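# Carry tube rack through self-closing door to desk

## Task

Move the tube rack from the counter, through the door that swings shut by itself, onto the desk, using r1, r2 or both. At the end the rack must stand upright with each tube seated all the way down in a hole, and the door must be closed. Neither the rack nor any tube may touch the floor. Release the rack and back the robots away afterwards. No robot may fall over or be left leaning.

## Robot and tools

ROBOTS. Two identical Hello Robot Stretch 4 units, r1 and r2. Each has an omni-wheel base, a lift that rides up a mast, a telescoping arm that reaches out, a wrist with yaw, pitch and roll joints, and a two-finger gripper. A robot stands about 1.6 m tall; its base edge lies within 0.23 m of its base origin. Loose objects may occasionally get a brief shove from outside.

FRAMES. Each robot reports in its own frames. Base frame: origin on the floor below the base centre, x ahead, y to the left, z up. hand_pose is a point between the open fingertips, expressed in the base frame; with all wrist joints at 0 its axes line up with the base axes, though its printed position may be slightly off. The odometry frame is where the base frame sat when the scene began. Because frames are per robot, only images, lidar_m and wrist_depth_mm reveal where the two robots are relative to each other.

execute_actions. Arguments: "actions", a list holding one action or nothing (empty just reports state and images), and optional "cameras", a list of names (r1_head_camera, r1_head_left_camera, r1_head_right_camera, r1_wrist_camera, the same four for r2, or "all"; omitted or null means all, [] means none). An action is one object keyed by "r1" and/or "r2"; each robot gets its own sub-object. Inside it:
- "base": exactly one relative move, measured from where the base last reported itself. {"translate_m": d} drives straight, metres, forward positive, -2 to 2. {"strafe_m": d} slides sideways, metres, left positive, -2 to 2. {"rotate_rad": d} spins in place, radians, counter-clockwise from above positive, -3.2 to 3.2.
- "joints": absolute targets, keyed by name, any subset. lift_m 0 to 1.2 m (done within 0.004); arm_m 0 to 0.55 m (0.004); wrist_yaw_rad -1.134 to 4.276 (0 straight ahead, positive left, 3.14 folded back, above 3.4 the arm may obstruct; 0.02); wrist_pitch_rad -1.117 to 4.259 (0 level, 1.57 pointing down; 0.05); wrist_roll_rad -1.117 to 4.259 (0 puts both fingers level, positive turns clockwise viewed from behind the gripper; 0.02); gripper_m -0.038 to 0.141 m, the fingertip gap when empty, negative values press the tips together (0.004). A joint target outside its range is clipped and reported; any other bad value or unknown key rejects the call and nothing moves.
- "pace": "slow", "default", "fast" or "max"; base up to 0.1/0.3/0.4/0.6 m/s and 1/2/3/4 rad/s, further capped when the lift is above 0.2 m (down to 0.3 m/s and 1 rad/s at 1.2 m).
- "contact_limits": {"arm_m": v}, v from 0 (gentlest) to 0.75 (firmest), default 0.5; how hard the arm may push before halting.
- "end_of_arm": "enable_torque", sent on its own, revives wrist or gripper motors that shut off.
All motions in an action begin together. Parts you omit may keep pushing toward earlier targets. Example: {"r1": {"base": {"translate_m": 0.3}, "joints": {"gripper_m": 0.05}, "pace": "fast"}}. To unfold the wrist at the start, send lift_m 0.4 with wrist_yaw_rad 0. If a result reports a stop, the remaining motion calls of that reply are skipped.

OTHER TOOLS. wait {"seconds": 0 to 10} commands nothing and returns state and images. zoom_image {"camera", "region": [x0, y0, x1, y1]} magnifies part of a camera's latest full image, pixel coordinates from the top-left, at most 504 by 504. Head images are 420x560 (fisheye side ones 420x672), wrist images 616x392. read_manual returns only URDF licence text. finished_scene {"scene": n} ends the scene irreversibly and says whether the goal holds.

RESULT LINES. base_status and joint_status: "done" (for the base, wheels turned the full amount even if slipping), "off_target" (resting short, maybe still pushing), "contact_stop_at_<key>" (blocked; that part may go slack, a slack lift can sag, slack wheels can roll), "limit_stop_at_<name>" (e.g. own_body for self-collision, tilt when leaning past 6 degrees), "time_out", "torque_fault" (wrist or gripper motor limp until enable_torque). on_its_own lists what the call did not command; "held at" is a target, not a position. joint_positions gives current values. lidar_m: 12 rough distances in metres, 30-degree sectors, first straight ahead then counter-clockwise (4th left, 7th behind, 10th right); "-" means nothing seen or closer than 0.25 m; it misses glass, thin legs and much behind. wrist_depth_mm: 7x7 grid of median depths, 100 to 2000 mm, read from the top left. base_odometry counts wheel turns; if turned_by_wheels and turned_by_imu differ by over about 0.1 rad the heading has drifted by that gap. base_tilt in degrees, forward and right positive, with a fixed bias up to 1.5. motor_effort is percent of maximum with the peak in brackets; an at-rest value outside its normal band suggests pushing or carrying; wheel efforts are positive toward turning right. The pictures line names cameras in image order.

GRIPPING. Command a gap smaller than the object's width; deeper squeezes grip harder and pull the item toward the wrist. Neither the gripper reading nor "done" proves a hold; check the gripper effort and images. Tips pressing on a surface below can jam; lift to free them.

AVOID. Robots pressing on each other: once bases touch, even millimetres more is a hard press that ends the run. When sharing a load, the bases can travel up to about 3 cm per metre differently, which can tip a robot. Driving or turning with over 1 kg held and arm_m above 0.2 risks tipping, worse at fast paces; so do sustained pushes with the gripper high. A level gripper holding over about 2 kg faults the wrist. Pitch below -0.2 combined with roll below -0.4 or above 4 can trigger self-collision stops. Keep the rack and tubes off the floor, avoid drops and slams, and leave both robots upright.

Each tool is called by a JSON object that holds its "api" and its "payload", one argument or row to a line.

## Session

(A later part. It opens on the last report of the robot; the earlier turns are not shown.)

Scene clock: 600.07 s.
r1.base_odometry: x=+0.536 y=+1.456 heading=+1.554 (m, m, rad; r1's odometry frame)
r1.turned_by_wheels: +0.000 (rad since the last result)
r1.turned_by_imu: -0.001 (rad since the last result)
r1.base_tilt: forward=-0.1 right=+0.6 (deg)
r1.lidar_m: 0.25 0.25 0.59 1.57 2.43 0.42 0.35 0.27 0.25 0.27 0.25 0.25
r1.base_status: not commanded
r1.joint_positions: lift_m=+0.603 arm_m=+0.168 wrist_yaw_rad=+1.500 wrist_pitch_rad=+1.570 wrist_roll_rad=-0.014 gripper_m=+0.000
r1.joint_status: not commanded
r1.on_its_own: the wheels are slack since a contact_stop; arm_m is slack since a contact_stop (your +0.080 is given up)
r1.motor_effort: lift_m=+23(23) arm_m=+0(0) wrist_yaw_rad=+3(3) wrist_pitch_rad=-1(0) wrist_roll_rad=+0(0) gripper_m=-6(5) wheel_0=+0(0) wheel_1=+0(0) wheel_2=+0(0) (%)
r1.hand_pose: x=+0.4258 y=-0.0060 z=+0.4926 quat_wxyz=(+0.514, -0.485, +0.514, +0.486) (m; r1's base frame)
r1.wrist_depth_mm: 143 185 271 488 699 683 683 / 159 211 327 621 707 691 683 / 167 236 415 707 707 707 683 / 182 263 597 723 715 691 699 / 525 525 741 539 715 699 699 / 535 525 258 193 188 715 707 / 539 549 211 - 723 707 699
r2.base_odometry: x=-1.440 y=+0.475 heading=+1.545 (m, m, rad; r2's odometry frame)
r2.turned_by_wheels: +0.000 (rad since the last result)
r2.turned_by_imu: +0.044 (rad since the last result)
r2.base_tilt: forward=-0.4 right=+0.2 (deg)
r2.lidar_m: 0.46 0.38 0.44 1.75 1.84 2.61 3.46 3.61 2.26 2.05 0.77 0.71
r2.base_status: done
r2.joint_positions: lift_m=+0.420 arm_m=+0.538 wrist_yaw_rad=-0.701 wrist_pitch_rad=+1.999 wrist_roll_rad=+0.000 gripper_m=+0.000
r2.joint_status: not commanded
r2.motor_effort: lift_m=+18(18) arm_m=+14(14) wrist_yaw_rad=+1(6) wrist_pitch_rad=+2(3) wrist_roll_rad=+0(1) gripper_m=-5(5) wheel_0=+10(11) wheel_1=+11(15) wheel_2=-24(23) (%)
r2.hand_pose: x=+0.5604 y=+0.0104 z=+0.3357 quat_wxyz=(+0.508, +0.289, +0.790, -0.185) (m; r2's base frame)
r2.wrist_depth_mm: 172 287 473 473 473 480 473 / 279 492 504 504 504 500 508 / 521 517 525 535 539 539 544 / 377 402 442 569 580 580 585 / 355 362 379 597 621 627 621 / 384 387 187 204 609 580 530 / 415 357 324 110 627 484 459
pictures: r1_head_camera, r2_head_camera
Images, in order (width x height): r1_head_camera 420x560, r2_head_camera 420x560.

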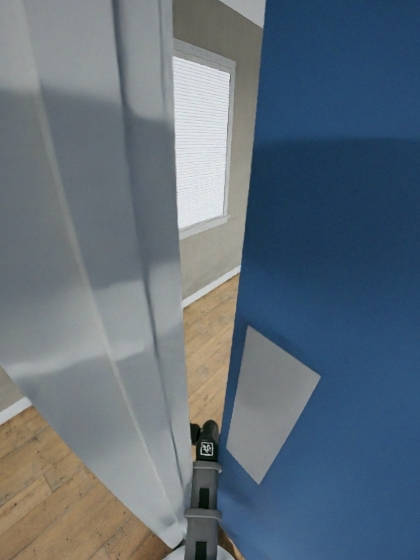

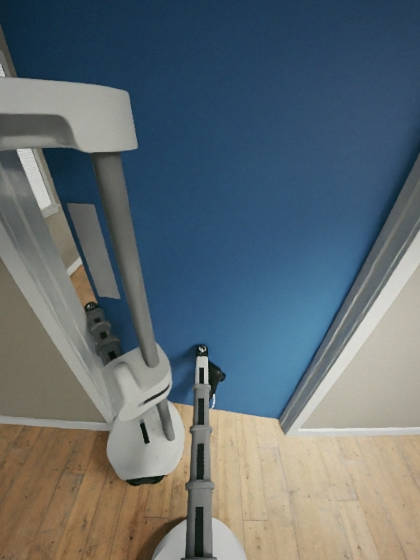

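{"api": "execute_actions", "payload": {
  "actions": [
    {"r2":{"base":{"translate_m":-0.4},"joints":{"arm_m":0.1}}}
  ],
  "cameras": []
}}

{"api": "execute_actions", "payload": {
  "actions": [
    {"r1":{"base":{"strafe_m":-0.08},"joints":{"arm_m":0.17},"pace":"slow"}}
  ],
  "cameras": ["r2_head_left_camera","r1_head_camera"]
}}

Scene clock: 605.07 s.
r1.base_odometry: x=+0.536 y=+1.456 heading=+1.554 (m, m, rad; r1's odometry frame)
r1.turned_by_wheels: +0.000 (rad since the last result)
r1.turned_by_imu: -0.002 (rad since the last result)
r1.base_tilt: forward=-0.1 right=+0.6 (deg)
r1.lidar_m: 0.25 0.25 0.59 1.56 2.45 0.73 0.67 2.59 0.50 0.27 0.25 0.25
r1.base_status: not commanded
r1.joint_positions: lift_m=+0.603 arm_m=+0.168 wrist_yaw_rad=+1.500 wrist_pitch_rad=+1.570 wrist_roll_rad=-0.014 gripper_m=+0.000
r1.joint_status: not commanded
r1.on_its_own: the wheels are slack since a contact_stop; arm_m is slack since a contact_stop (your +0.080 is given up)
r1.motor_effort: lift_m=+23(23) arm_m=+0(0) wrist_yaw_rad=+5(4) wrist_pitch_rad=-3(3) wrist_roll_rad=+1(0) gripper_m=-5(7) wheel_0=+0(0) wheel_1=+0(0) wheel_2=+0(0) (%)
r1.hand_pose: x=+0.4258 y=-0.0060 z=+0.4926 quat_wxyz=(+0.514, -0.485, +0.514, +0.486) (m; r1's base frame)
r1.wrist_depth_mm: 141 183 268 484 691 683 676 / 158 209 327 627 691 699 683 / 169 237 410 723 707 691 691 / 181 263 585 707 707 699 699 / 525 521 732 544 715 699 691 / 530 535 229 195 187 715 707 / 539 539 215 - 715 715 715
r2.base_odometry: x=-1.451 y=+0.076 heading=+1.544 (m, m, rad; r2's odometry frame)
r2.turned_by_wheels: +0.000 (rad since the last result)
r2.turned_by_imu: +0.003 (rad since the last result)
r2.base_tilt: forward=-0.2 right=+0.3 (deg)
r2.lidar_m: 0.76 0.75 1.41 1.76 1.86 2.61 3.04 3.18 2.23 2.17 1.36 1.08
r2.base_status: done
r2.joint_positions: lift_m=+0.420 arm_m=+0.101 wrist_yaw_rad=-0.700 wrist_pitch_rad=+1.999 wrist_roll_rad=+0.000 gripper_m=+0.000
r2.joint_status: all done
r2.motor_effort: lift_m=+18(18) arm_m=-4(11) wrist_yaw_rad=+0(2) wrist_pitch_rad=+2(3) wrist_roll_rad=+0(1) gripper_m=-6(4) wheel_0=-2(8) wheel_1=-2(9) wheel_2=-1(18) (%)
r2.hand_pose: x=+0.1236 y=+0.0103 z=+0.3358 quat_wxyz=(+0.508, +0.288, +0.790, -0.185) (m; r2's base frame)
r2.wrist_depth_mm: 473 473 477 473 473 477 480 / 496 500 492 306 294 312 512 / 530 530 347 314 315 319 525 / 569 564 343 338 338 340 349 / 609 615 362 355 364 359 370 / 654 661 186 204 377 394 320 / 715 691 699 110 415 424 296
pictures: none
No camera images: the call's "cameras" was empty. Leave "cameras" out to get every camera's image.

Scene clock: 607.00 s.
r1.base_odometry: x=+0.615 y=+1.455 heading=+1.557 (m, m, rad; r1's odometry frame)
r1.turned_by_wheels: +0.003 (rad since the last result)
r1.turned_by_imu: +0.100 (rad since the last result)
r1.base_tilt: forward=-0.2 right=+0.6 (deg)
r1.lidar_m: 0.25 0.25 0.25 1.69 2.93 0.72 3.34 0.81 0.32 0.25 - 0.25
r1.base_status: done
r1.joint_positions: lift_m=+0.603 arm_m=+0.169 wrist_yaw_rad=+1.500 wrist_pitch_rad=+1.570 wrist_roll_rad=-0.014 gripper_m=+0.000
r1.joint_status: all done
r1.motor_effort: lift_m=+23(23) arm_m=+5(6) wrist_yaw_rad=+4(3) wrist_pitch_rad=-1(1) wrist_roll_rad=+0(1) gripper_m=-4(5) wheel_0=+25(34) wheel_1=-5(7) wheel_2=+14(13) (%)
r1.hand_pose: x=+0.4273 y=-0.0060 z=+0.4926 quat_wxyz=(+0.514, -0.485, +0.514, +0.486) (m; r1's base frame)
r1.wrist_depth_mm: 194 247 351 580 699 676 691 / 207 281 433 707 691 699 683 / 236 320 554 715 707 699 699 / 521 525 732 732 699 699 699 / 525 525 668 564 707 707 699 / 530 525 233 194 187 707 707 / 544 264 234 - 723 707 699
r2.base_odometry: x=-1.451 y=+0.076 heading=+1.544 (m, m, rad; r2's odometry frame)
r2.turned_by_wheels: +0.000 (rad since the last result)
r2.turned_by_imu: +0.001 (rad since the last result)
r2.base_tilt: forward=-0.3 right=+0.3 (deg)
r2.lidar_m: 0.80 0.82 1.42 1.78 1.87 2.61 3.03 3.20 2.23 2.17 1.34 1.08
r2.base_status: not commanded
r2.joint_positions: lift_m=+0.420 arm_m=+0.101 wrist_yaw_rad=-0.700 wrist_pitch_rad=+1.999 wrist_roll_rad=+0.000 gripper_m=+0.000
r2.joint_status: not commanded
r2.motor_effort: lift_m=+18(18) arm_m=-4(4) wrist_yaw_rad=+1(1) wrist_pitch_rad=+2(2) wrist_roll_rad=+0(0) gripper_m=-3(7) wheel_0=-2(2) wheel_1=-2(2) wheel_2=-1(1) (%)
r2.hand_pose: x=+0.1236 y=+0.0103 z=+0.3358 quat_wxyz=(+0.508, +0.288, +0.790, -0.185) (m; r2's base frame)
r2.wrist_depth_mm: 466 473 477 473 469 477 480 / 504 496 492 307 297 314 508 / 525 530 349 315 315 319 530 / 559 564 345 334 338 338 349 / 609 609 366 353 362 364 375 / 661 654 187 204 379 394 319 / 723 691 691 110 421 424 297
pictures: r1_head_camera, r2_head_left_camera
Images, in order (width x height): r1_head_camera 420x560, r2_head_left_camera 420x672.

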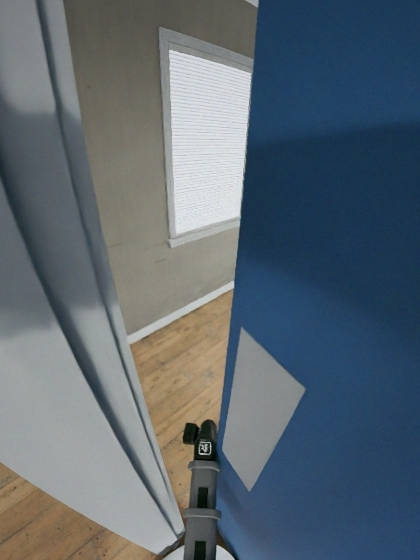

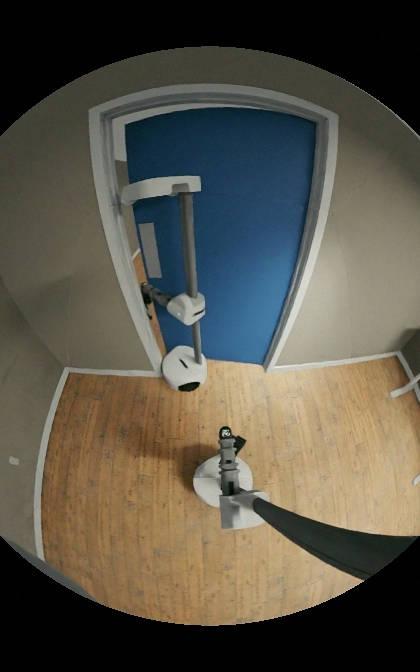

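{"api": "execute_actions", "payload": {
  "actions": [
    {"r1":{"base":{"strafe_m":-0.1},"pace":"slow"}}
  ],
  "cameras": ["r2_head_left_camera","r1_head_camera"]
}}

Scene clock: 610.33 s.
r1.base_odometry: x=+0.714 y=+1.454 heading=+1.559 (m, m, rad; r1's odometry frame)
r1.turned_by_wheels: +0.002 (rad since the last result)
r1.turned_by_imu: -0.010 (rad since the last result)
r1.base_tilt: forward=-0.2 right=+0.6 (deg)
r1.lidar_m: 0.27 0.25 0.25 1.76 2.99 0.77 3.37 0.71 0.27 0.25 - 0.25
r1.base_status: done
r1.joint_positions: lift_m=+0.603 arm_m=+0.171 wrist_yaw_rad=+1.506 wrist_pitch_rad=+1.570 wrist_roll_rad=-0.014 gripper_m=+0.000
r1.joint_status: not commanded
r1.on_its_own: wrist_yaw_rad is at rest, and its effort (-16) is outside its rest range (-13 to +13)
r1.motor_effort: lift_m=+23(23) arm_m=-8(10) wrist_yaw_rad=-16(41) wrist_pitch_rad=-3(0) wrist_roll_rad=+0(1) gripper_m=-8(6) wheel_0=+23(33) wheel_1=-5(24) wheel_2=+6(21) (%)
r1.hand_pose: x=+0.4296 y=-0.0054 z=+0.4926 quat_wxyz=(+0.513, -0.487, +0.512, +0.487) (m; r1's base frame)
r1.wrist_depth_mm: 276 345 517 699 699 683 676 / 732 488 627 707 707 691 683 / 521 574 723 715 707 699 676 / 525 521 732 715 715 707 691 / 530 525 732 512 715 707 707 / 530 535 211 194 187 715 699 / 544 459 196 - 723 707 715
r2.base_odometry: x=-1.451 y=+0.076 heading=+1.544 (m, m, rad; r2's odometry frame)
r2.turned_by_wheels: +0.000 (rad since the last result)
r2.turned_by_imu: +0.001 (rad since the last result)
r2.base_tilt: forward=-0.2 right=+0.4 (deg)
r2.lidar_m: 0.87 0.89 1.41 1.77 1.87 2.62 3.03 3.22 2.22 2.17 1.33 1.07
r2.base_status: not commanded
r2.joint_positions: lift_m=+0.420 arm_m=+0.101 wrist_yaw_rad=-0.700 wrist_pitch_rad=+1.999 wrist_roll_rad=+0.000 gripper_m=+0.000
r2.joint_status: not commanded
r2.motor_effort: lift_m=+18(18) arm_m=-4(4) wrist_yaw_rad=-1(1) wrist_pitch_rad=+2(2) wrist_roll_rad=+0(1) gripper_m=-6(7) wheel_0=-2(2) wheel_1=-2(2) wheel_2=-1(1) (%)
r2.hand_pose: x=+0.1236 y=+0.0103 z=+0.3358 quat_wxyz=(+0.508, +0.288, +0.790, -0.185) (m; r2's base frame)
r2.wrist_depth_mm: 466 473 477 473 473 473 477 / 500 496 500 307 297 314 508 / 530 530 347 315 317 319 525 / 564 564 343 336 336 340 347 / 609 609 364 353 364 364 370 / 654 654 187 204 377 397 322 / 715 691 707 110 421 421 296
pictures: r1_head_camera, r2_head_left_camera
Images, in order (width x height): r1_head_camera 420x560, r2_head_left_camera 420x672.

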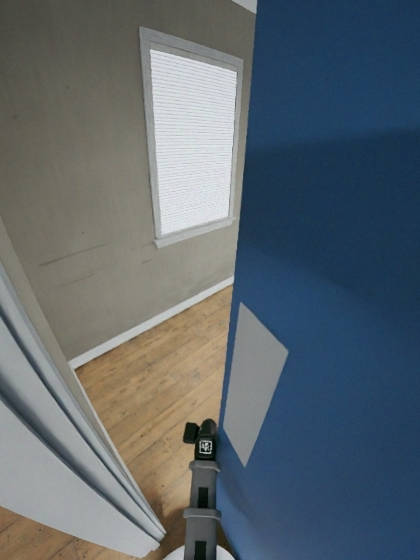

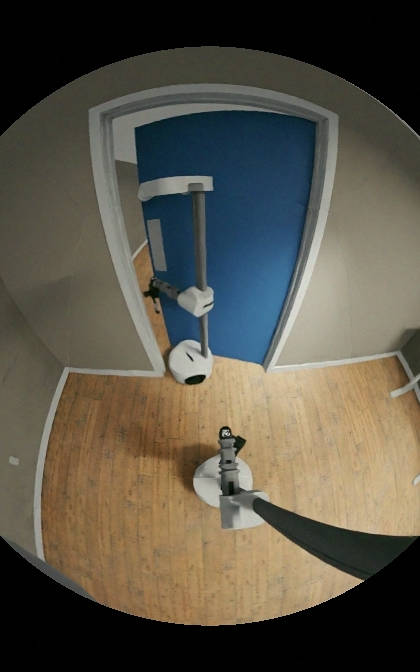

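{"api": "execute_actions", "payload": {
  "actions": [
    {"r1":{"base":{"strafe_m":-0.08},"joints":{"arm_m":0.17,"wrist_yaw_rad":2.2},"pace":"slow"}}
  ],
  "cameras": ["r2_head_left_camera","r1_head_camera","r1_wrist_camera"]
}}

Scene clock: 614.13 s.
r1.base_odometry: x=+0.794 y=+1.453 heading=+1.559 (m, m, rad; r1's odometry frame)
r1.turned_by_wheels: +0.000 (rad since the last result)
r1.turned_by_imu: -0.002 (rad since the last result)
r1.base_tilt: forward=-0.2 right=+0.6 (deg)
r1.lidar_m: 0.32 1.61 0.29 1.82 3.09 0.82 3.71 0.55 0.26 0.25 - 0.25
r1.base_status: done
r1.joint_positions: lift_m=+0.603 arm_m=+0.171 wrist_yaw_rad=+2.200 wrist_pitch_rad=+1.570 wrist_roll_rad=-0.014 gripper_m=+0.000
r1.joint_status: all done
r1.motor_effort: lift_m=+23(23) arm_m=-8(8) wrist_yaw_rad=+6(12) wrist_pitch_rad=-2(1) wrist_roll_rad=-1(1) gripper_m=-3(8) wheel_0=+17(25) wheel_1=-14(17) wheel_2=-4(4) (%)
r1.hand_pose: x=+0.4128 y=+0.0516 z=+0.4926 quat_wxyz=(+0.317, -0.632, +0.317, +0.632) (m; r1's base frame)
r1.wrist_depth_mm: 508 508 707 634 627 691 683 / 521 504 603 707 699 683 683 / 517 508 668 707 699 707 683 / 525 530 715 741 715 707 683 / 459 530 627 715 715 699 699 / 315 351 349 193 187 699 707 / 244 257 279 - 715 707 723
r2.base_odometry: x=-1.451 y=+0.076 heading=+1.544 (m, m, rad; r2's odometry frame)
r2.turned_by_wheels: +0.000 (rad since the last result)
r2.turned_by_imu: +0.001 (rad since the last result)
r2.base_tilt: forward=-0.2 right=+0.4 (deg)
r2.lidar_m: 0.91 0.97 1.43 1.75 1.88 2.60 3.03 3.18 2.23 2.17 1.36 1.08
r2.base_status: not commanded
r2.joint_positions: lift_m=+0.420 arm_m=+0.101 wrist_yaw_rad=-0.700 wrist_pitch_rad=+1.999 wrist_roll_rad=+0.000 gripper_m=+0.000
r2.joint_status: not commanded
r2.motor_effort: lift_m=+18(18) arm_m=-4(4) wrist_yaw_rad=-2(1) wrist_pitch_rad=+3(2) wrist_roll_rad=+0(0) gripper_m=-5(9) wheel_0=-2(2) wheel_1=-2(2) wheel_2=-1(1) (%)
r2.hand_pose: x=+0.1236 y=+0.0103 z=+0.3358 quat_wxyz=(+0.508, +0.288, +0.790, -0.185) (m; r2's base frame)
r2.wrist_depth_mm: 469 469 473 473 473 477 477 / 496 496 500 307 297 312 508 / 530 535 347 314 315 319 525 / 569 564 343 334 336 336 349 / 609 609 364 357 362 359 373 / 654 661 186 204 379 392 320 / 715 699 699 110 421 424 297
pictures: r1_head_camera, r1_wrist_camera, r2_head_left_camera
Images, in order (width x height): r1_head_camera 420x560, r1_wrist_camera 616x392, r2_head_left_camera 420x672.

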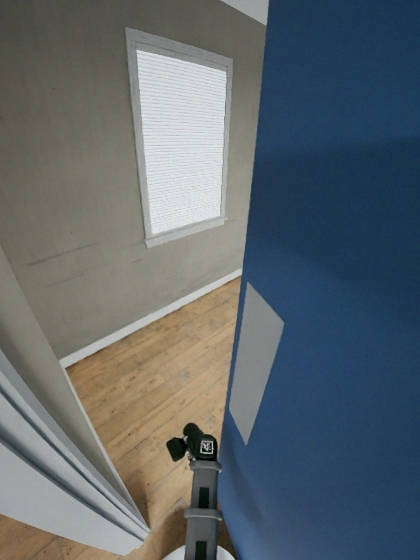

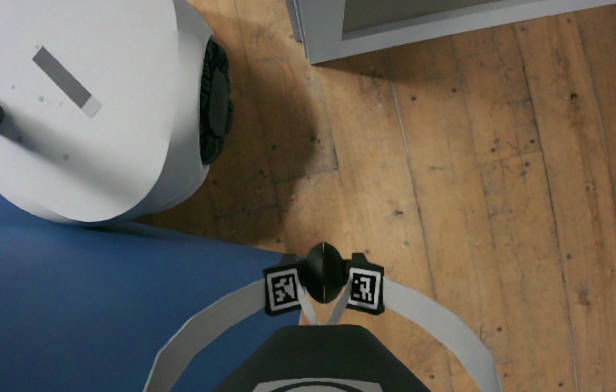

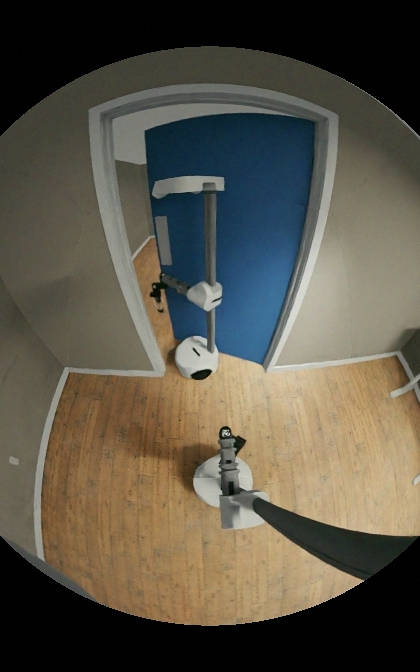

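{"api": "execute_actions", "payload": {
  "actions": [
    {"r1":{"base":{"strafe_m":-0.12},"joints":{"arm_m":0.0},"pace":"slow"}}
  ],
  "cameras": []
}}

{"api": "execute_actions", "payload": {
  "actions": [
    {"r1":{"base":{"translate_m":0.15},"pace":"slow"}}
  ],
  "cameras": ["r2_head_left_camera","r1_head_camera"]
}}

Scene clock: 619.10 s.
r1.base_odometry: x=+0.913 y=+1.452 heading=+1.559 (m, m, rad; r1's odometry frame)
r1.turned_by_wheels: +0.000 (rad since the last result)
r1.turned_by_imu: -0.001 (rad since the last result)
r1.base_tilt: forward=-0.2 right=+0.6 (deg)
r1.lidar_m: 0.44 1.67 0.41 1.92 1.05 0.88 3.59 0.39 0.25 - 0.25 0.25
r1.base_status: done
r1.joint_positions: lift_m=+0.603 arm_m=+0.002 wrist_yaw_rad=+2.200 wrist_pitch_rad=+1.570 wrist_roll_rad=-0.014 gripper_m=+0.000
r1.joint_status: all done
r1.motor_effort: lift_m=+23(23) arm_m=-8(6) wrist_yaw_rad=+5(5) wrist_pitch_rad=-2(3) wrist_roll_rad=+1(0) gripper_m=-7(7) wheel_0=+18(25) wheel_1=-14(20) wheel_2=+0(8) (%)
r1.hand_pose: x=+0.2433 y=+0.0516 z=+0.4926 quat_wxyz=(+0.317, -0.632, +0.316, +0.633) (m; r1's base frame)
r1.wrist_depth_mm: 732 512 500 691 691 603 654 / 521 508 508 707 691 707 691 / 521 517 508 609 699 707 683 / 521 517 512 707 715 707 699 / 539 521 517 535 723 707 699 / 436 508 521 195 187 707 723 / 355 387 449 - 723 715 707
r2.base_odometry: x=-1.451 y=+0.076 heading=+1.544 (m, m, rad; r2's odometry frame)
r2.turned_by_wheels: +0.000 (rad since the last result)
r2.turned_by_imu: +0.002 (rad since the last result)
r2.base_tilt: forward=-0.1 right=+0.3 (deg)
r2.lidar_m: 0.98 1.10 1.44 1.77 1.88 2.60 3.03 3.18 2.21 2.16 1.35 1.08
r2.base_status: not commanded
r2.joint_positions: lift_m=+0.420 arm_m=+0.101 wrist_yaw_rad=-0.700 wrist_pitch_rad=+1.999 wrist_roll_rad=+0.000 gripper_m=+0.000
r2.joint_status: not commanded
r2.motor_effort: lift_m=+18(18) arm_m=-4(4) wrist_yaw_rad=-5(0) wrist_pitch_rad=+2(2) wrist_roll_rad=+0(0) gripper_m=-4(5) wheel_0=-2(2) wheel_1=-2(2) wheel_2=-1(1) (%)
r2.hand_pose: x=+0.1236 y=+0.0103 z=+0.3358 quat_wxyz=(+0.508, +0.288, +0.790, -0.185) (m; r2's base frame)
r2.wrist_depth_mm: 469 466 473 477 466 477 480 / 500 496 500 307 297 312 508 / 530 535 349 314 315 319 525 / 564 569 343 334 338 338 347 / 615 615 362 355 362 364 375 / 661 654 187 204 379 397 320 / 715 691 699 110 418 418 296
pictures: none
No camera images: the call's "cameras" was empty. Leave "cameras" out to get every camera's image.

Scene clock: 621.87 s.
r1.base_odometry: x=+0.914 y=+1.601 heading=+1.559 (m, m, rad; r1's odometry frame)
r1.turned_by_wheels: +0.000 (rad since the last result)
r1.turned_by_imu: -0.001 (rad since the last result)
r1.base_tilt: forward=-0.2 right=+0.6 (deg)
r1.lidar_m: 1.82 1.56 0.37 0.34 3.04 1.00 - 0.34 0.25 - 0.26 0.25
r1.base_status: done
r1.joint_positions: lift_m=+0.603 arm_m=+0.002 wrist_yaw_rad=+2.200 wrist_pitch_rad=+1.570 wrist_roll_rad=-0.014 gripper_m=+0.000
r1.joint_status: not commanded
r1.motor_effort: lift_m=+23(23) arm_m=-8(8) wrist_yaw_rad=+3(4) wrist_pitch_rad=-2(1) wrist_roll_rad=+0(0) gripper_m=-7(7) wheel_0=+16(23) wheel_1=-6(11) wheel_2=-13(21) (%)
r1.hand_pose: x=+0.2433 y=+0.0516 z=+0.4926 quat_wxyz=(+0.317, -0.632, +0.316, +0.633) (m; r1's base frame)
r1.wrist_depth_mm: 732 517 500 707 699 683 683 / 517 508 500 699 699 691 691 / 517 512 508 603 707 691 691 / 521 517 517 723 723 707 699 / 525 521 521 549 707 715 699 / 433 512 521 195 187 715 707 / 355 394 462 - 732 707 707
r2.base_odometry: x=-1.451 y=+0.076 heading=+1.544 (m, m, rad; r2's odometry frame)
r2.turned_by_wheels: +0.000 (rad since the last result)
r2.turned_by_imu: +0.001 (rad since the last result)
r2.base_tilt: forward=-0.2 right=+0.2 (deg)
r2.lidar_m: 1.10 1.10 1.42 1.77 1.89 2.62 3.05 3.17 2.24 2.16 1.37 1.08
r2.base_status: not commanded
r2.joint_positions: lift_m=+0.420 arm_m=+0.101 wrist_yaw_rad=-0.700 wrist_pitch_rad=+1.999 wrist_roll_rad=+0.000 gripper_m=+0.000
r2.joint_status: not commanded
r2.motor_effort: lift_m=+18(18) arm_m=-4(4) wrist_yaw_rad=-1(1) wrist_pitch_rad=+2(2) wrist_roll_rad=+1(1) gripper_m=-10(6) wheel_0=-2(2) wheel_1=-2(2) wheel_2=-1(1) (%)
r2.hand_pose: x=+0.1236 y=+0.0103 z=+0.3358 quat_wxyz=(+0.508, +0.288, +0.790, -0.185) (m; r2's base frame)
r2.wrist_depth_mm: 469 469 469 473 466 480 477 / 492 504 500 309 297 312 512 / 525 535 347 314 317 319 530 / 564 564 343 338 336 340 349 / 609 609 362 353 362 362 370 / 654 654 187 204 379 392 319 / 715 699 707 110 418 421 297
pictures: r1_head_camera, r2_head_left_camera
Images, in order (width x height): r1_head_camera 420x560, r2_head_left_camera 420x672.

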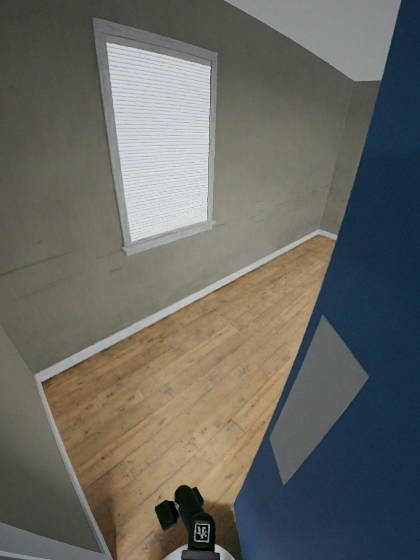

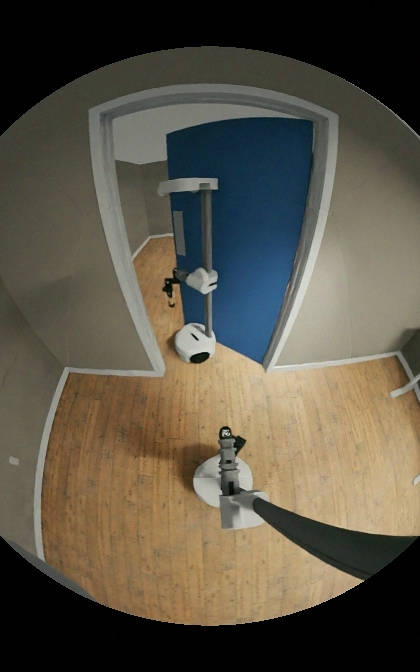

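{"api": "execute_actions", "payload": {
  "actions": [
    {"r1":{"base":{"strafe_m":-0.15},"pace":"slow"}}
  ],
  "cameras": []
}}

{"api": "execute_actions", "payload": {
  "actions": [
    {"r1":{"base":{"translate_m":0.2},"pace":"slow"}}
  ],
  "cameras": []
}}

{"api": "execute_actions", "payload": {
  "actions": [
    {"r1":{"base":{"strafe_m":-0.15},"pace":"slow"}}
  ],
  "cameras": ["r2_head_left_camera","r1_head_camera","r1_head_left_camera"]
}}

Scene clock: 627.23 s.
r1.base_odometry: x=+1.063 y=+1.600 heading=+1.559 (m, m, rad; r1's odometry frame)
r1.turned_by_wheels: +0.000 (rad since the last result)
r1.turned_by_imu: -0.002 (rad since the last result)
r1.base_tilt: forward=-0.2 right=+0.6 (deg)
r1.lidar_m: 1.95 1.67 0.62 0.49 1.26 1.09 0.66 0.27 0.25 - 0.25 0.27
r1.base_status: done
r1.joint_positions: lift_m=+0.603 arm_m=+0.002 wrist_yaw_rad=+2.200 wrist_pitch_rad=+1.570 wrist_roll_rad=-0.014 gripper_m=+0.000
r1.joint_status: not commanded
r1.motor_effort: lift_m=+23(23) arm_m=-8(8) wrist_yaw_rad=+4(5) wrist_pitch_rad=-2(1) wrist_roll_rad=+0(0) gripper_m=-5(7) wheel_0=+12(21) wheel_1=-18(18) wheel_2=+4(13) (%)
r1.hand_pose: x=+0.2433 y=+0.0516 z=+0.4926 quat_wxyz=(+0.317, -0.632, +0.316, +0.633) (m; r1's base frame)
r1.wrist_depth_mm: 732 512 500 707 699 699 683 / 521 508 508 707 691 691 676 / 512 517 508 609 707 699 699 / 525 517 512 715 715 699 691 / 517 521 512 539 715 715 707 / 430 525 521 194 187 707 707 / 368 421 525 - 715 707 715
r2.base_odometry: x=-1.451 y=+0.076 heading=+1.544 (m, m, rad; r2's odometry frame)
r2.turned_by_wheels: +0.000 (rad since the last result)
r2.turned_by_imu: +0.002 (rad since the last result)
r2.base_tilt: forward=-0.3 right=+0.3 (deg)
r2.lidar_m: 1.18 1.10 1.44 1.76 1.85 2.63 3.04 3.18 2.26 2.17 1.32 1.07
r2.base_status: not commanded
r2.joint_positions: lift_m=+0.420 arm_m=+0.101 wrist_yaw_rad=-0.700 wrist_pitch_rad=+1.999 wrist_roll_rad=+0.000 gripper_m=+0.000
r2.joint_status: not commanded
r2.motor_effort: lift_m=+18(18) arm_m=-4(4) wrist_yaw_rad=+0(1) wrist_pitch_rad=+3(2) wrist_roll_rad=+0(0) gripper_m=-8(4) wheel_0=-2(2) wheel_1=-2(2) wheel_2=-1(1) (%)
r2.hand_pose: x=+0.1236 y=+0.0103 z=+0.3358 quat_wxyz=(+0.508, +0.288, +0.790, -0.185) (m; r2's base frame)
r2.wrist_depth_mm: 469 469 473 473 469 480 480 / 496 500 496 307 297 314 512 / 530 525 349 315 315 319 530 / 559 569 342 336 336 340 349 / 603 615 362 353 359 362 375 / 661 654 187 204 379 392 320 / 715 691 699 110 418 424 296
pictures: none
No camera images: the call's "cameras" was empty. Leave "cameras" out to get every camera's image.

Scene clock: 630.53 s.
r1.base_odometry: x=+1.066 y=+1.799 heading=+1.558 (m, m, rad; r1's odometry frame)
r1.turned_by_wheels: -0.001 (rad since the last result)
r1.turned_by_imu: -0.003 (rad since the last result)
r1.base_tilt: forward=-0.2 right=+0.6 (deg)
r1.lidar_m: 1.78 1.52 0.92 0.51 0.54 1.23 0.68 0.27 0.25 - 0.25 3.24
r1.base_status: done
r1.joint_positions: lift_m=+0.603 arm_m=+0.002 wrist_yaw_rad=+2.200 wrist_pitch_rad=+1.570 wrist_roll_rad=-0.014 gripper_m=+0.000
r1.joint_status: not commanded
r1.motor_effort: lift_m=+23(23) arm_m=-8(8) wrist_yaw_rad=+5(4) wrist_pitch_rad=-3(0) wrist_roll_rad=+0(1) gripper_m=-4(5) wheel_0=+9(14) wheel_1=-7(17) wheel_2=-10(13) (%)
r1.hand_pose: x=+0.2433 y=+0.0516 z=+0.4926 quat_wxyz=(+0.317, -0.632, +0.316, +0.633) (m; r1's base frame)
r1.wrist_depth_mm: 723 504 504 699 707 699 676 / 521 508 504 707 699 691 683 / 517 512 512 609 707 691 691 / 521 525 517 715 723 707 707 / 521 525 521 544 707 715 699 / 421 521 521 193 187 707 699 / 368 415 741 - 732 715 723
r2.base_odometry: x=-1.451 y=+0.076 heading=+1.544 (m, m, rad; r2's odometry frame)
r2.turned_by_wheels: +0.000 (rad since the last result)
r2.turned_by_imu: +0.001 (rad since the last result)
r2.base_tilt: forward=-0.3 right=+0.4 (deg)
r2.lidar_m: 1.30 1.08 1.44 1.77 1.87 2.63 3.00 3.18 2.23 2.17 1.36 1.09
r2.base_status: not commanded
r2.joint_positions: lift_m=+0.420 arm_m=+0.101 wrist_yaw_rad=-0.700 wrist_pitch_rad=+1.999 wrist_roll_rad=+0.000 gripper_m=+0.000
r2.joint_status: not commanded
r2.motor_effort: lift_m=+18(18) arm_m=-4(4) wrist_yaw_rad=-2(4) wrist_pitch_rad=+3(2) wrist_roll_rad=+0(0) gripper_m=-6(7) wheel_0=-2(2) wheel_1=-2(2) wheel_2=-1(1) (%)
r2.hand_pose: x=+0.1236 y=+0.0103 z=+0.3358 quat_wxyz=(+0.508, +0.288, +0.790, -0.185) (m; r2's base frame)
r2.wrist_depth_mm: 469 473 473 469 473 477 477 / 496 500 496 307 297 314 512 / 525 535 347 314 317 319 530 / 564 569 343 334 338 338 347 / 615 615 366 353 362 366 375 / 661 661 187 204 379 394 319 / 715 683 707 110 418 421 298
pictures: none
No camera images: the call's "cameras" was empty. Leave "cameras" out to get every camera's image.

Scene clock: 633.17 s.
r1.base_odometry: x=+1.215 y=+1.797 heading=+1.558 (m, m, rad; r1's odometry frame)
r1.turned_by_wheels: +0.000 (rad since the last result)
r1.turned_by_imu: -0.002 (rad since the last result)
r1.base_tilt: forward=-0.1 right=+0.6 (deg)
r1.lidar_m: 1.95 1.62 1.14 0.66 0.77 1.34 0.45 0.25 0.25 - 0.25 3.51
r1.base_status: done
r1.joint_positions: lift_m=+0.603 arm_m=+0.002 wrist_yaw_rad=+2.200 wrist_pitch_rad=+1.570 wrist_roll_rad=-0.014 gripper_m=+0.000
r1.joint_status: not commanded
r1.motor_effort: lift_m=+23(23) arm_m=-8(8) wrist_yaw_rad=+3(5) wrist_pitch_rad=-1(1) wrist_roll_rad=-1(0) gripper_m=-6(7) wheel_0=+7(13) wheel_1=-12(20) wheel_2=+2(7) (%)
r1.hand_pose: x=+0.2433 y=+0.0516 z=+0.4926 quat_wxyz=(+0.317, -0.632, +0.316, +0.633) (m; r1's base frame)
r1.wrist_depth_mm: 723 512 504 691 691 691 676 / 521 512 500 707 691 699 683 / 517 512 500 609 707 699 683 / 525 521 512 707 715 691 691 / 530 521 517 539 707 715 707 / 459 559 517 195 187 707 699 / 399 466 741 - 723 715 723
r2.base_odometry: x=-1.451 y=+0.076 heading=+1.544 (m, m, rad; r2's odometry frame)
r2.turned_by_wheels: +0.000 (rad since the last result)
r2.turned_by_imu: +0.001 (rad since the last result)
r2.base_tilt: forward=-0.2 right=+0.4 (deg)
r2.lidar_m: 1.36 1.09 1.43 1.76 1.87 2.62 3.05 3.18 2.23 2.17 1.36 1.08
r2.base_status: not commanded
r2.joint_positions: lift_m=+0.420 arm_m=+0.101 wrist_yaw_rad=-0.700 wrist_pitch_rad=+1.999 wrist_roll_rad=+0.000 gripper_m=+0.000
r2.joint_status: not commanded
r2.motor_effort: lift_m=+18(18) arm_m=-4(4) wrist_yaw_rad=-3(1) wrist_pitch_rad=+2(3) wrist_roll_rad=+0(0) gripper_m=-8(8) wheel_0=-2(2) wheel_1=-2(2) wheel_2=-1(1) (%)
r2.hand_pose: x=+0.1236 y=+0.0103 z=+0.3358 quat_wxyz=(+0.508, +0.288, +0.790, -0.185) (m; r2's base frame)
r2.wrist_depth_mm: 466 473 477 473 469 480 480 / 500 500 496 307 298 312 508 / 535 535 349 315 315 319 530 / 569 574 343 334 340 340 349 / 615 609 364 355 362 366 373 / 661 654 187 204 379 394 319 / 715 699 699 110 421 424 297
pictures: r1_head_camera, r1_head_left_camera, r2_head_left_camera
Images, in order (width x height): r1_head_camera 420x560, r1_head_left_camera 420x672, r2_head_left_camera 420x672.

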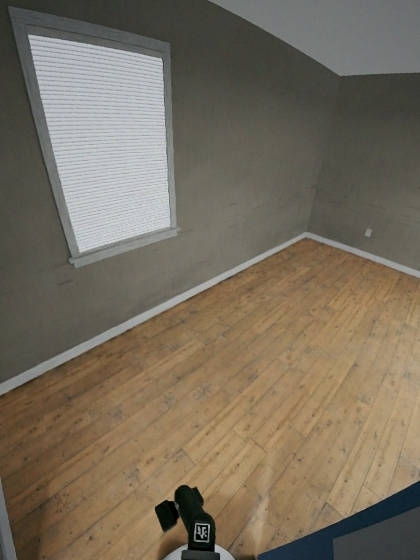

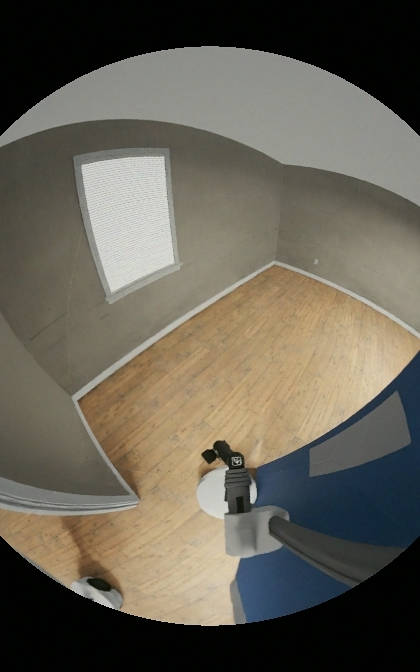

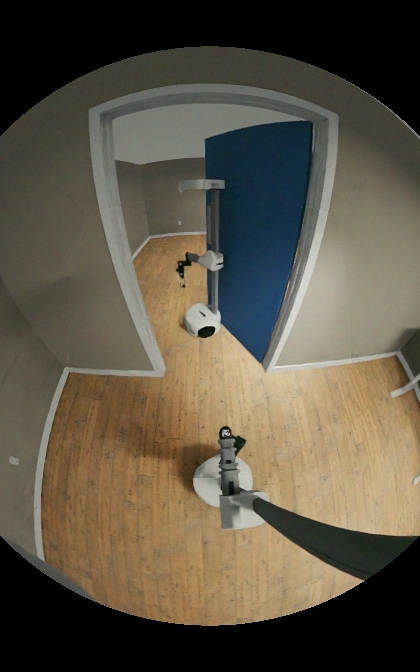

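{"api": "execute_actions", "payload": {
  "actions": [
    {"r1":{"base":{"translate_m":0.15},"pace":"slow"}}
  ],
  "cameras": []
}}

{"api": "execute_actions", "payload": {
  "actions": [
    {"r1":{"base":{"strafe_m":-0.3},"pace":"slow"}}
  ],
  "cameras": ["r2_head_left_camera","r1_head_right_camera"]
}}

Scene clock: 641.47 s.
r1.base_odometry: x=+1.217 y=+1.947 heading=+1.557 (m, m, rad; r1's odometry frame)
r1.turned_by_wheels: +0.000 (rad since the last result)
r1.turned_by_imu: -0.003 (rad since the last result)
r1.base_tilt: forward=-0.2 right=+0.7 (deg)
r1.lidar_m: 1.79 1.49 1.38 0.74 0.68 1.47 0.46 0.25 0.25 4.27 3.93 3.31
r1.base_status: done
r1.joint_positions: lift_m=+0.603 arm_m=+0.002 wrist_yaw_rad=+2.200 wrist_pitch_rad=+1.570 wrist_roll_rad=-0.014 gripper_m=+0.000
r1.joint_status: not commanded
r1.motor_effort: lift_m=+23(23) arm_m=-8(8) wrist_yaw_rad=+4(4) wrist_pitch_rad=-3(1) wrist_roll_rad=+1(0) gripper_m=-9(6) wheel_0=+6(10) wheel_1=-4(10) wheel_2=-9(14) (%)
r1.hand_pose: x=+0.2433 y=+0.0516 z=+0.4926 quat_wxyz=(+0.317, -0.632, +0.316, +0.633) (m; r1's base frame)
r1.wrist_depth_mm: 723 508 500 699 699 683 683 / 521 508 504 707 707 691 691 / 512 512 504 615 707 699 707 / 525 517 512 723 699 707 699 / 525 525 517 549 715 707 707 / 469 741 521 194 187 715 699 / 759 741 732 - 723 723 715
r2.base_odometry: x=-1.451 y=+0.076 heading=+1.544 (m, m, rad; r2's odometry frame)
r2.turned_by_wheels: +0.000 (rad since the last result)
r2.turned_by_imu: +0.002 (rad since the last result)
r2.base_tilt: forward=-0.2 right=+0.2 (deg)
r2.lidar_m: 1.34 1.08 1.45 1.77 1.86 2.61 3.04 3.18 2.21 2.16 1.35 1.07
r2.base_status: not commanded
r2.joint_positions: lift_m=+0.420 arm_m=+0.101 wrist_yaw_rad=-0.700 wrist_pitch_rad=+1.999 wrist_roll_rad=+0.000 gripper_m=+0.000
r2.joint_status: not commanded
r2.motor_effort: lift_m=+18(18) arm_m=-4(4) wrist_yaw_rad=-1(1) wrist_pitch_rad=+3(2) wrist_roll_rad=+0(0) gripper_m=-4(4) wheel_0=-2(2) wheel_1=-2(2) wheel_2=-1(1) (%)
r2.hand_pose: x=+0.1236 y=+0.0103 z=+0.3358 quat_wxyz=(+0.508, +0.288, +0.790, -0.185) (m; r2's base frame)
r2.wrist_depth_mm: 469 473 473 473 469 477 477 / 496 500 500 306 300 312 504 / 525 535 347 315 314 317 530 / 564 569 343 336 336 340 349 / 609 621 364 355 364 364 375 / 661 661 187 204 377 394 320 / 707 683 707 110 418 424 298
pictures: none
No camera images: the call's "cameras" was empty. Leave "cameras" out to get every camera's image.

Scene clock: 645.60 s.
r1.base_odometry: x=+1.517 y=+1.943 heading=+1.558 (m, m, rad; r1's odometry frame)
r1.turned_by_wheels: +0.000 (rad since the last result)
r1.turned_by_imu: -0.003 (rad since the last result)
r1.base_tilt: forward=-0.2 right=+0.6 (deg)
r1.lidar_m: 2.09 1.72 1.72 0.97 0.99 0.95 0.29 0.25 2.35 2.63 3.72 3.73
r1.base_status: done
r1.joint_positions: lift_m=+0.603 arm_m=+0.002 wrist_yaw_rad=+2.200 wrist_pitch_rad=+1.570 wrist_roll_rad=-0.014 gripper_m=+0.000
r1.joint_status: not commanded
r1.motor_effort: lift_m=+23(23) arm_m=-8(8) wrist_yaw_rad=+4(4) wrist_pitch_rad=-2(0) wrist_roll_rad=-1(0) gripper_m=-7(7) wheel_0=+5(13) wheel_1=-8(17) wheel_2=+4(9) (%)
r1.hand_pose: x=+0.2433 y=+0.0516 z=+0.4926 quat_wxyz=(+0.317, -0.632, +0.316, +0.633) (m; r1's base frame)
r1.wrist_depth_mm: 732 512 500 707 691 691 683 / 521 508 504 699 699 691 683 / 517 512 508 615 699 691 699 / 525 517 508 707 699 707 691 / 549 517 521 544 707 699 691 / 750 750 521 193 186 715 707 / 750 759 741 - 723 715 715
r2.base_odometry: x=-1.451 y=+0.076 heading=+1.544 (m, m, rad; r2's odometry frame)
r2.turned_by_wheels: +0.000 (rad since the last result)
r2.turned_by_imu: +0.002 (rad since the last result)
r2.base_tilt: forward=-0.2 right=+0.2 (deg)
r2.lidar_m: 1.50 1.10 1.44 1.75 1.87 2.60 3.03 3.17 2.23 2.15 1.35 1.09
r2.base_status: not commanded
r2.joint_positions: lift_m=+0.420 arm_m=+0.101 wrist_yaw_rad=-0.700 wrist_pitch_rad=+1.999 wrist_roll_rad=+0.000 gripper_m=+0.000
r2.joint_status: not commanded
r2.motor_effort: lift_m=+18(18) arm_m=-4(4) wrist_yaw_rad=-1(2) wrist_pitch_rad=+2(2) wrist_roll_rad=+0(0) gripper_m=-6(8) wheel_0=-2(2) wheel_1=-2(2) wheel_2=-1(1) (%)
r2.hand_pose: x=+0.1236 y=+0.0103 z=+0.3358 quat_wxyz=(+0.508, +0.288, +0.790, -0.185) (m; r2's base frame)
r2.wrist_depth_mm: 466 477 473 473 469 473 480 / 496 500 492 307 296 310 508 / 530 535 347 315 314 317 530 / 559 569 342 336 336 338 345 / 615 609 362 355 359 364 370 / 654 654 187 205 377 392 320 / 707 691 707 110 424 424 297
pictures: r1_head_right_camera, r2_head_left_camera
Images, in order (width x height): r1_head_right_camera 420x672, r2_head_left_camera 420x672.

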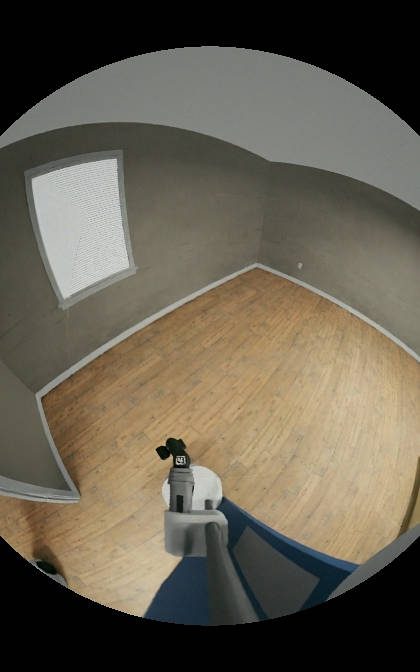

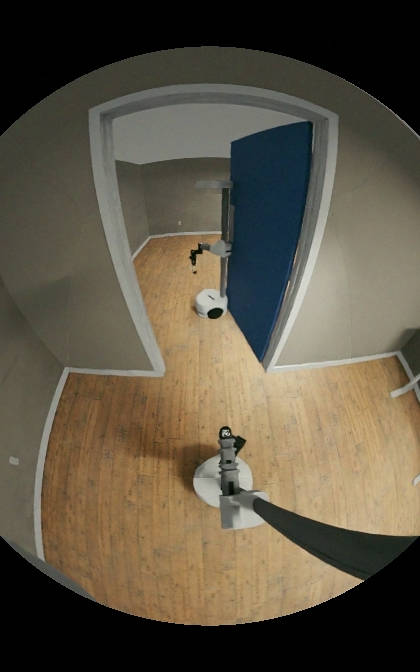

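{"api": "execute_actions", "payload": {
  "actions": [
    {"r1":{"base":{"translate_m":-0.15},"pace":"slow"},"r2":{"base":{"strafe_m":0.12},"joints":{"arm_m":0,"lift_m":0.6}}}
  ],
  "cameras": ["r2_head_left_camera","r2_head_camera","r1_head_right_camera"]
}}

Scene clock: 650.40 s.
r1.base_odometry: x=+1.514 y=+1.794 heading=+1.558 (m, m, rad; r1's odometry frame)
r1.turned_by_wheels: +0.000 (rad since the last result)
r1.turned_by_imu: -0.001 (rad since the last result)
r1.base_tilt: forward=-0.2 right=+0.7 (deg)
r1.lidar_m: 2.21 1.83 1.57 0.95 1.65 0.70 0.27 0.25 - 0.25 3.82 3.84
r1.base_status: done
r1.joint_positions: lift_m=+0.603 arm_m=+0.002 wrist_yaw_rad=+2.200 wrist_pitch_rad=+1.570 wrist_roll_rad=-0.014 gripper_m=+0.000
r1.joint_status: not commanded
r1.motor_effort: lift_m=+23(23) arm_m=-8(8) wrist_yaw_rad=+4(4) wrist_pitch_rad=-1(0) wrist_roll_rad=+1(1) gripper_m=-5(6) wheel_0=+1(3) wheel_1=-9(12) wheel_2=+12(18) (%)
r1.hand_pose: x=+0.2433 y=+0.0516 z=+0.4926 quat_wxyz=(+0.317, -0.632, +0.316, +0.633) (m; r1's base frame)
r1.wrist_depth_mm: 723 512 504 707 699 683 676 / 525 512 504 699 699 699 683 / 517 517 512 615 707 699 691 / 521 521 512 723 715 691 699 / 530 525 517 539 715 715 707 / 500 707 525 194 187 707 707 / 500 750 732 - 723 707 707
r2.base_odometry: x=-1.571 y=+0.079 heading=+1.545 (m, m, rad; r2's odometry frame)
r2.turned_by_wheels: +0.000 (rad since the last result)
r2.turned_by_imu: +0.002 (rad since the last result)
r2.base_tilt: forward=-0.3 right=+0.3 (deg)
r2.lidar_m: 1.65 1.05 1.44 1.65 1.74 2.43 3.03 3.20 2.38 2.29 1.37 1.15
r2.base_status: done
r2.joint_positions: lift_m=+0.600 arm_m=+0.001 wrist_yaw_rad=-0.700 wrist_pitch_rad=+1.999 wrist_roll_rad=+0.000 gripper_m=+0.000
r2.joint_status: all done
r2.motor_effort: lift_m=+23(25) arm_m=-4(4) wrist_yaw_rad=+0(3) wrist_pitch_rad=+2(2) wrist_roll_rad=+0(0) gripper_m=-5(7) wheel_0=+0(15) wheel_1=+2(11) wheel_2=+0(3) (%)
r2.hand_pose: x=+0.0236 y=+0.0103 z=+0.5154 quat_wxyz=(+0.508, +0.288, +0.790, -0.185) (m; r2's base frame)
r2.wrist_depth_mm: 627 634 452 445 455 640 654 / 676 676 469 473 473 676 691 / 715 723 500 504 488 715 723 / 759 759 535 535 530 353 778 / 820 809 831 564 831 270 831 / 878 891 187 205 854 904 209 / 960 931 946 110 976 960 205
pictures: r1_head_right_camera, r2_head_camera, r2_head_left_camera
Images, in order (width x height): r1_head_right_camera 420x672, r2_head_camera 420x560, r2_head_left_camera 420x672.

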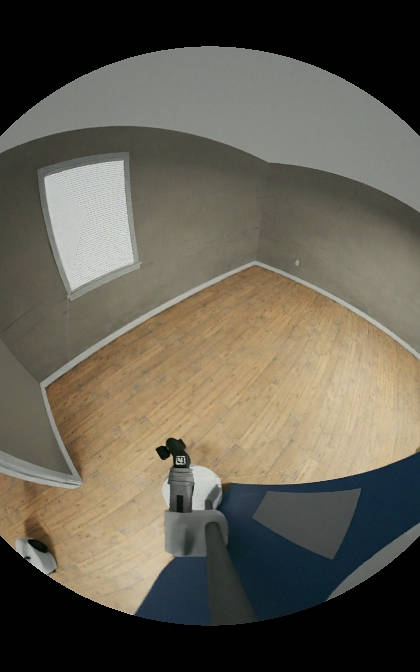

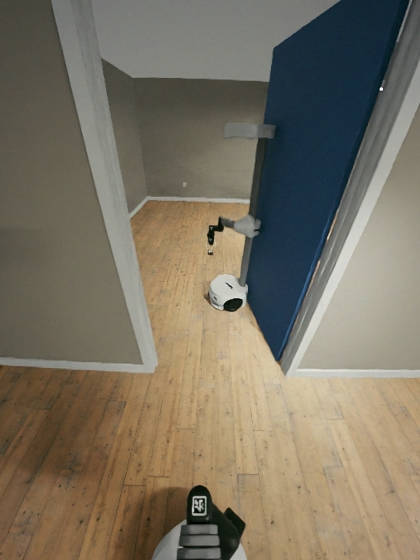

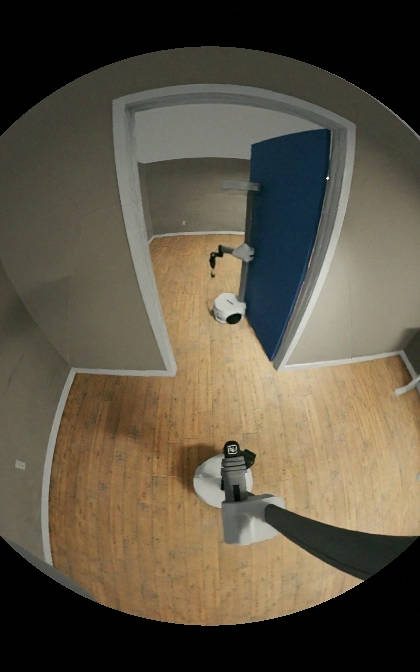

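{"api": "execute_actions", "payload": {
  "actions": [
    {"r1":{"base":{"rotate_rad":-0.6},"pace":"slow"},"r2":{"base":{"strafe_m":0.1},"pace":"slow"}}
  ],
  "cameras": []
}}

{"api": "execute_actions", "payload": {
  "actions": [
    {"r2":{"base":{"translate_m":1.05}}}
  ],
  "cameras": ["r2_head_left_camera","r2_head_camera","r2_head_right_camera"]
}}

Scene clock: 655.03 s.
r1.base_odometry: x=+1.514 y=+1.794 heading=+0.959 (m, m, rad; r1's odometry frame)
r1.turned_by_wheels: -0.599 (rad since the last result)
r1.turned_by_imu: -0.595 (rad since the last result)
r1.base_tilt: forward=-0.2 right=+0.6 (deg)
r1.lidar_m: 3.82 2.31 1.85 1.81 0.94 1.05 1.73 0.29 0.25 - 0.25 0.26
r1.base_status: done
r1.joint_positions: lift_m=+0.603 arm_m=+0.002 wrist_yaw_rad=+2.200 wrist_pitch_rad=+1.570 wrist_roll_rad=-0.014 gripper_m=+0.000
r1.joint_status: not commanded
r1.motor_effort: lift_m=+23(23) arm_m=-8(8) wrist_yaw_rad=+5(4) wrist_pitch_rad=-2(3) wrist_roll_rad=+1(2) gripper_m=-7(9) wheel_0=+9(11) wheel_1=-1(6) wheel_2=+9(14) (%)
r1.hand_pose: x=+0.2433 y=+0.0516 z=+0.4926 quat_wxyz=(+0.317, -0.632, +0.316, +0.633) (m; r1's base frame)
r1.wrist_depth_mm: 723 512 504 707 691 683 683 / 521 508 504 707 707 699 683 / 517 512 504 621 699 691 691 / 525 521 508 715 715 691 699 / 521 517 517 539 723 707 699 / 421 512 525 194 188 707 707 / 359 410 741 - 723 732 715
r2.base_odometry: x=-1.670 y=+0.081 heading=+1.544 (m, m, rad; r2's odometry frame)
r2.turned_by_wheels: +0.000 (rad since the last result)
r2.turned_by_imu: +0.002 (rad since the last result)
r2.base_tilt: forward=-0.4 right=+0.4 (deg)
r2.lidar_m: 1.07 1.01 1.44 1.54 1.64 2.30 3.03 3.17 2.45 2.38 1.37 1.21
r2.base_status: done
r2.joint_positions: lift_m=+0.600 arm_m=+0.001 wrist_yaw_rad=-0.700 wrist_pitch_rad=+1.999 wrist_roll_rad=+0.000 gripper_m=+0.000
r2.joint_status: not commanded
r2.motor_effort: lift_m=+23(23) arm_m=-4(4) wrist_yaw_rad=-1(1) wrist_pitch_rad=+3(3) wrist_roll_rad=+0(0) gripper_m=-3(6) wheel_0=-3(5) wheel_1=+3(7) wheel_2=+0(6) (%)
r2.hand_pose: x=+0.0236 y=+0.0103 z=+0.5154 quat_wxyz=(+0.508, +0.288, +0.790, -0.185) (m; r2's base frame)
r2.wrist_depth_mm: 634 634 455 439 449 647 654 / 676 683 469 469 473 668 676 / 715 707 496 500 496 723 741 / 759 768 530 535 539 351 788 / 831 820 820 569 831 271 831 / 891 866 187 204 878 904 208 / 946 917 976 110 960 976 205
pictures: none
No camera images: the call's "cameras" was empty. Leave "cameras" out to get every camera's image.

Scene clock: 660.03 s.
r1.base_odometry: x=+1.514 y=+1.794 heading=+0.959 (m, m, rad; r1's odometry frame)
r1.turned_by_wheels: +0.000 (rad since the last result)
r1.turned_by_imu: -0.002 (rad since the last result)
r1.base_tilt: forward=-0.2 right=+0.6 (deg)
r1.lidar_m: 3.84 2.31 1.85 1.81 0.93 0.65 - 0.29 0.25 - 0.25 0.27
r1.base_status: not commanded
r1.joint_positions: lift_m=+0.603 arm_m=+0.002 wrist_yaw_rad=+2.200 wrist_pitch_rad=+1.570 wrist_roll_rad=-0.014 gripper_m=+0.000
r1.joint_status: not commanded
r1.motor_effort: lift_m=+23(23) arm_m=-8(8) wrist_yaw_rad=+5(5) wrist_pitch_rad=+1(2) wrist_roll_rad=+0(1) gripper_m=-6(6) wheel_0=+9(9) wheel_1=-1(1) wheel_2=+9(9) (%)
r1.hand_pose: x=+0.2433 y=+0.0516 z=+0.4926 quat_wxyz=(+0.317, -0.632, +0.316, +0.633) (m; r1's base frame)
r1.wrist_depth_mm: 732 504 504 707 707 691 676 / 517 517 500 707 699 683 691 / 521 512 508 615 699 699 691 / 521 517 508 715 699 707 707 / 525 521 517 539 707 715 707 / 424 512 517 194 187 715 715 / 357 407 741 - 732 715 707
r2.base_odometry: x=-1.643 y=+1.131 heading=+1.545 (m, m, rad; r2's odometry frame)
r2.turned_by_wheels: +0.000 (rad since the last result)
r2.turned_by_imu: -0.002 (rad since the last result)
r2.base_tilt: forward=-0.4 right=+0.3 (deg)
r2.lidar_m: 0.72 2.10 0.25 0.25 1.62 2.25 4.17 4.26 2.52 0.67 0.67 0.66
r2.base_status: done
r2.joint_positions: lift_m=+0.600 arm_m=+0.001 wrist_yaw_rad=-0.700 wrist_pitch_rad=+1.999 wrist_roll_rad=+0.000 gripper_m=+0.000
r2.joint_status: not commanded
r2.motor_effort: lift_m=+22(23) arm_m=-4(4) wrist_yaw_rad=+0(0) wrist_pitch_rad=+3(3) wrist_roll_rad=+0(0) gripper_m=-7(6) wheel_0=+2(11) wheel_1=+3(8) wheel_2=+0(12) (%)
r2.hand_pose: x=+0.0236 y=+0.0103 z=+0.5154 quat_wxyz=(+0.508, +0.288, +0.790, -0.185) (m; r2's base frame)
r2.wrist_depth_mm: 634 640 452 442 449 640 640 / 661 661 469 473 477 668 683 / 715 715 496 504 492 723 732 / 759 750 539 535 539 349 788 / 809 525 609 569 842 272 820 / 530 452 186 205 866 904 208 / 349 370 946 110 960 976 205
pictures: r2_head_camera, r2_head_left_camera, r2_head_right_camera
Images, in order (width x height): r2_head_camera 420x560, r2_head_left_camera 420x672, r2_head_right_camera 420x672.

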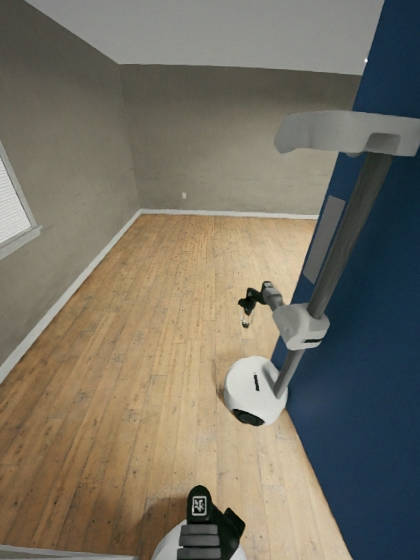

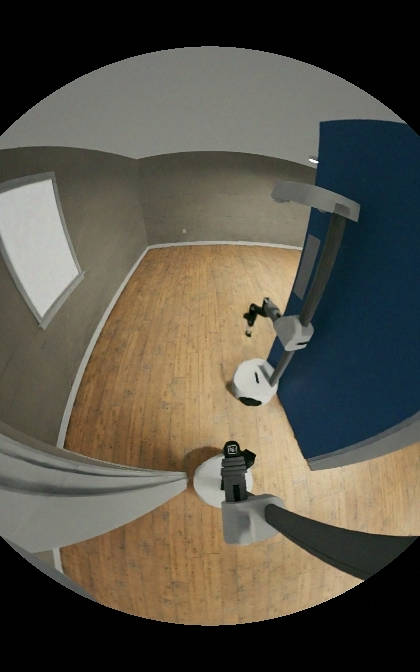

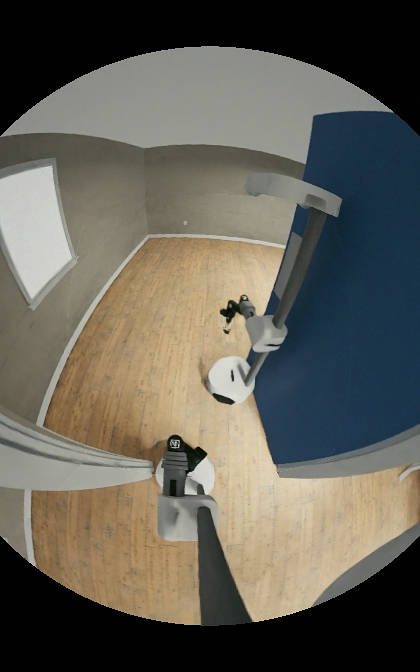

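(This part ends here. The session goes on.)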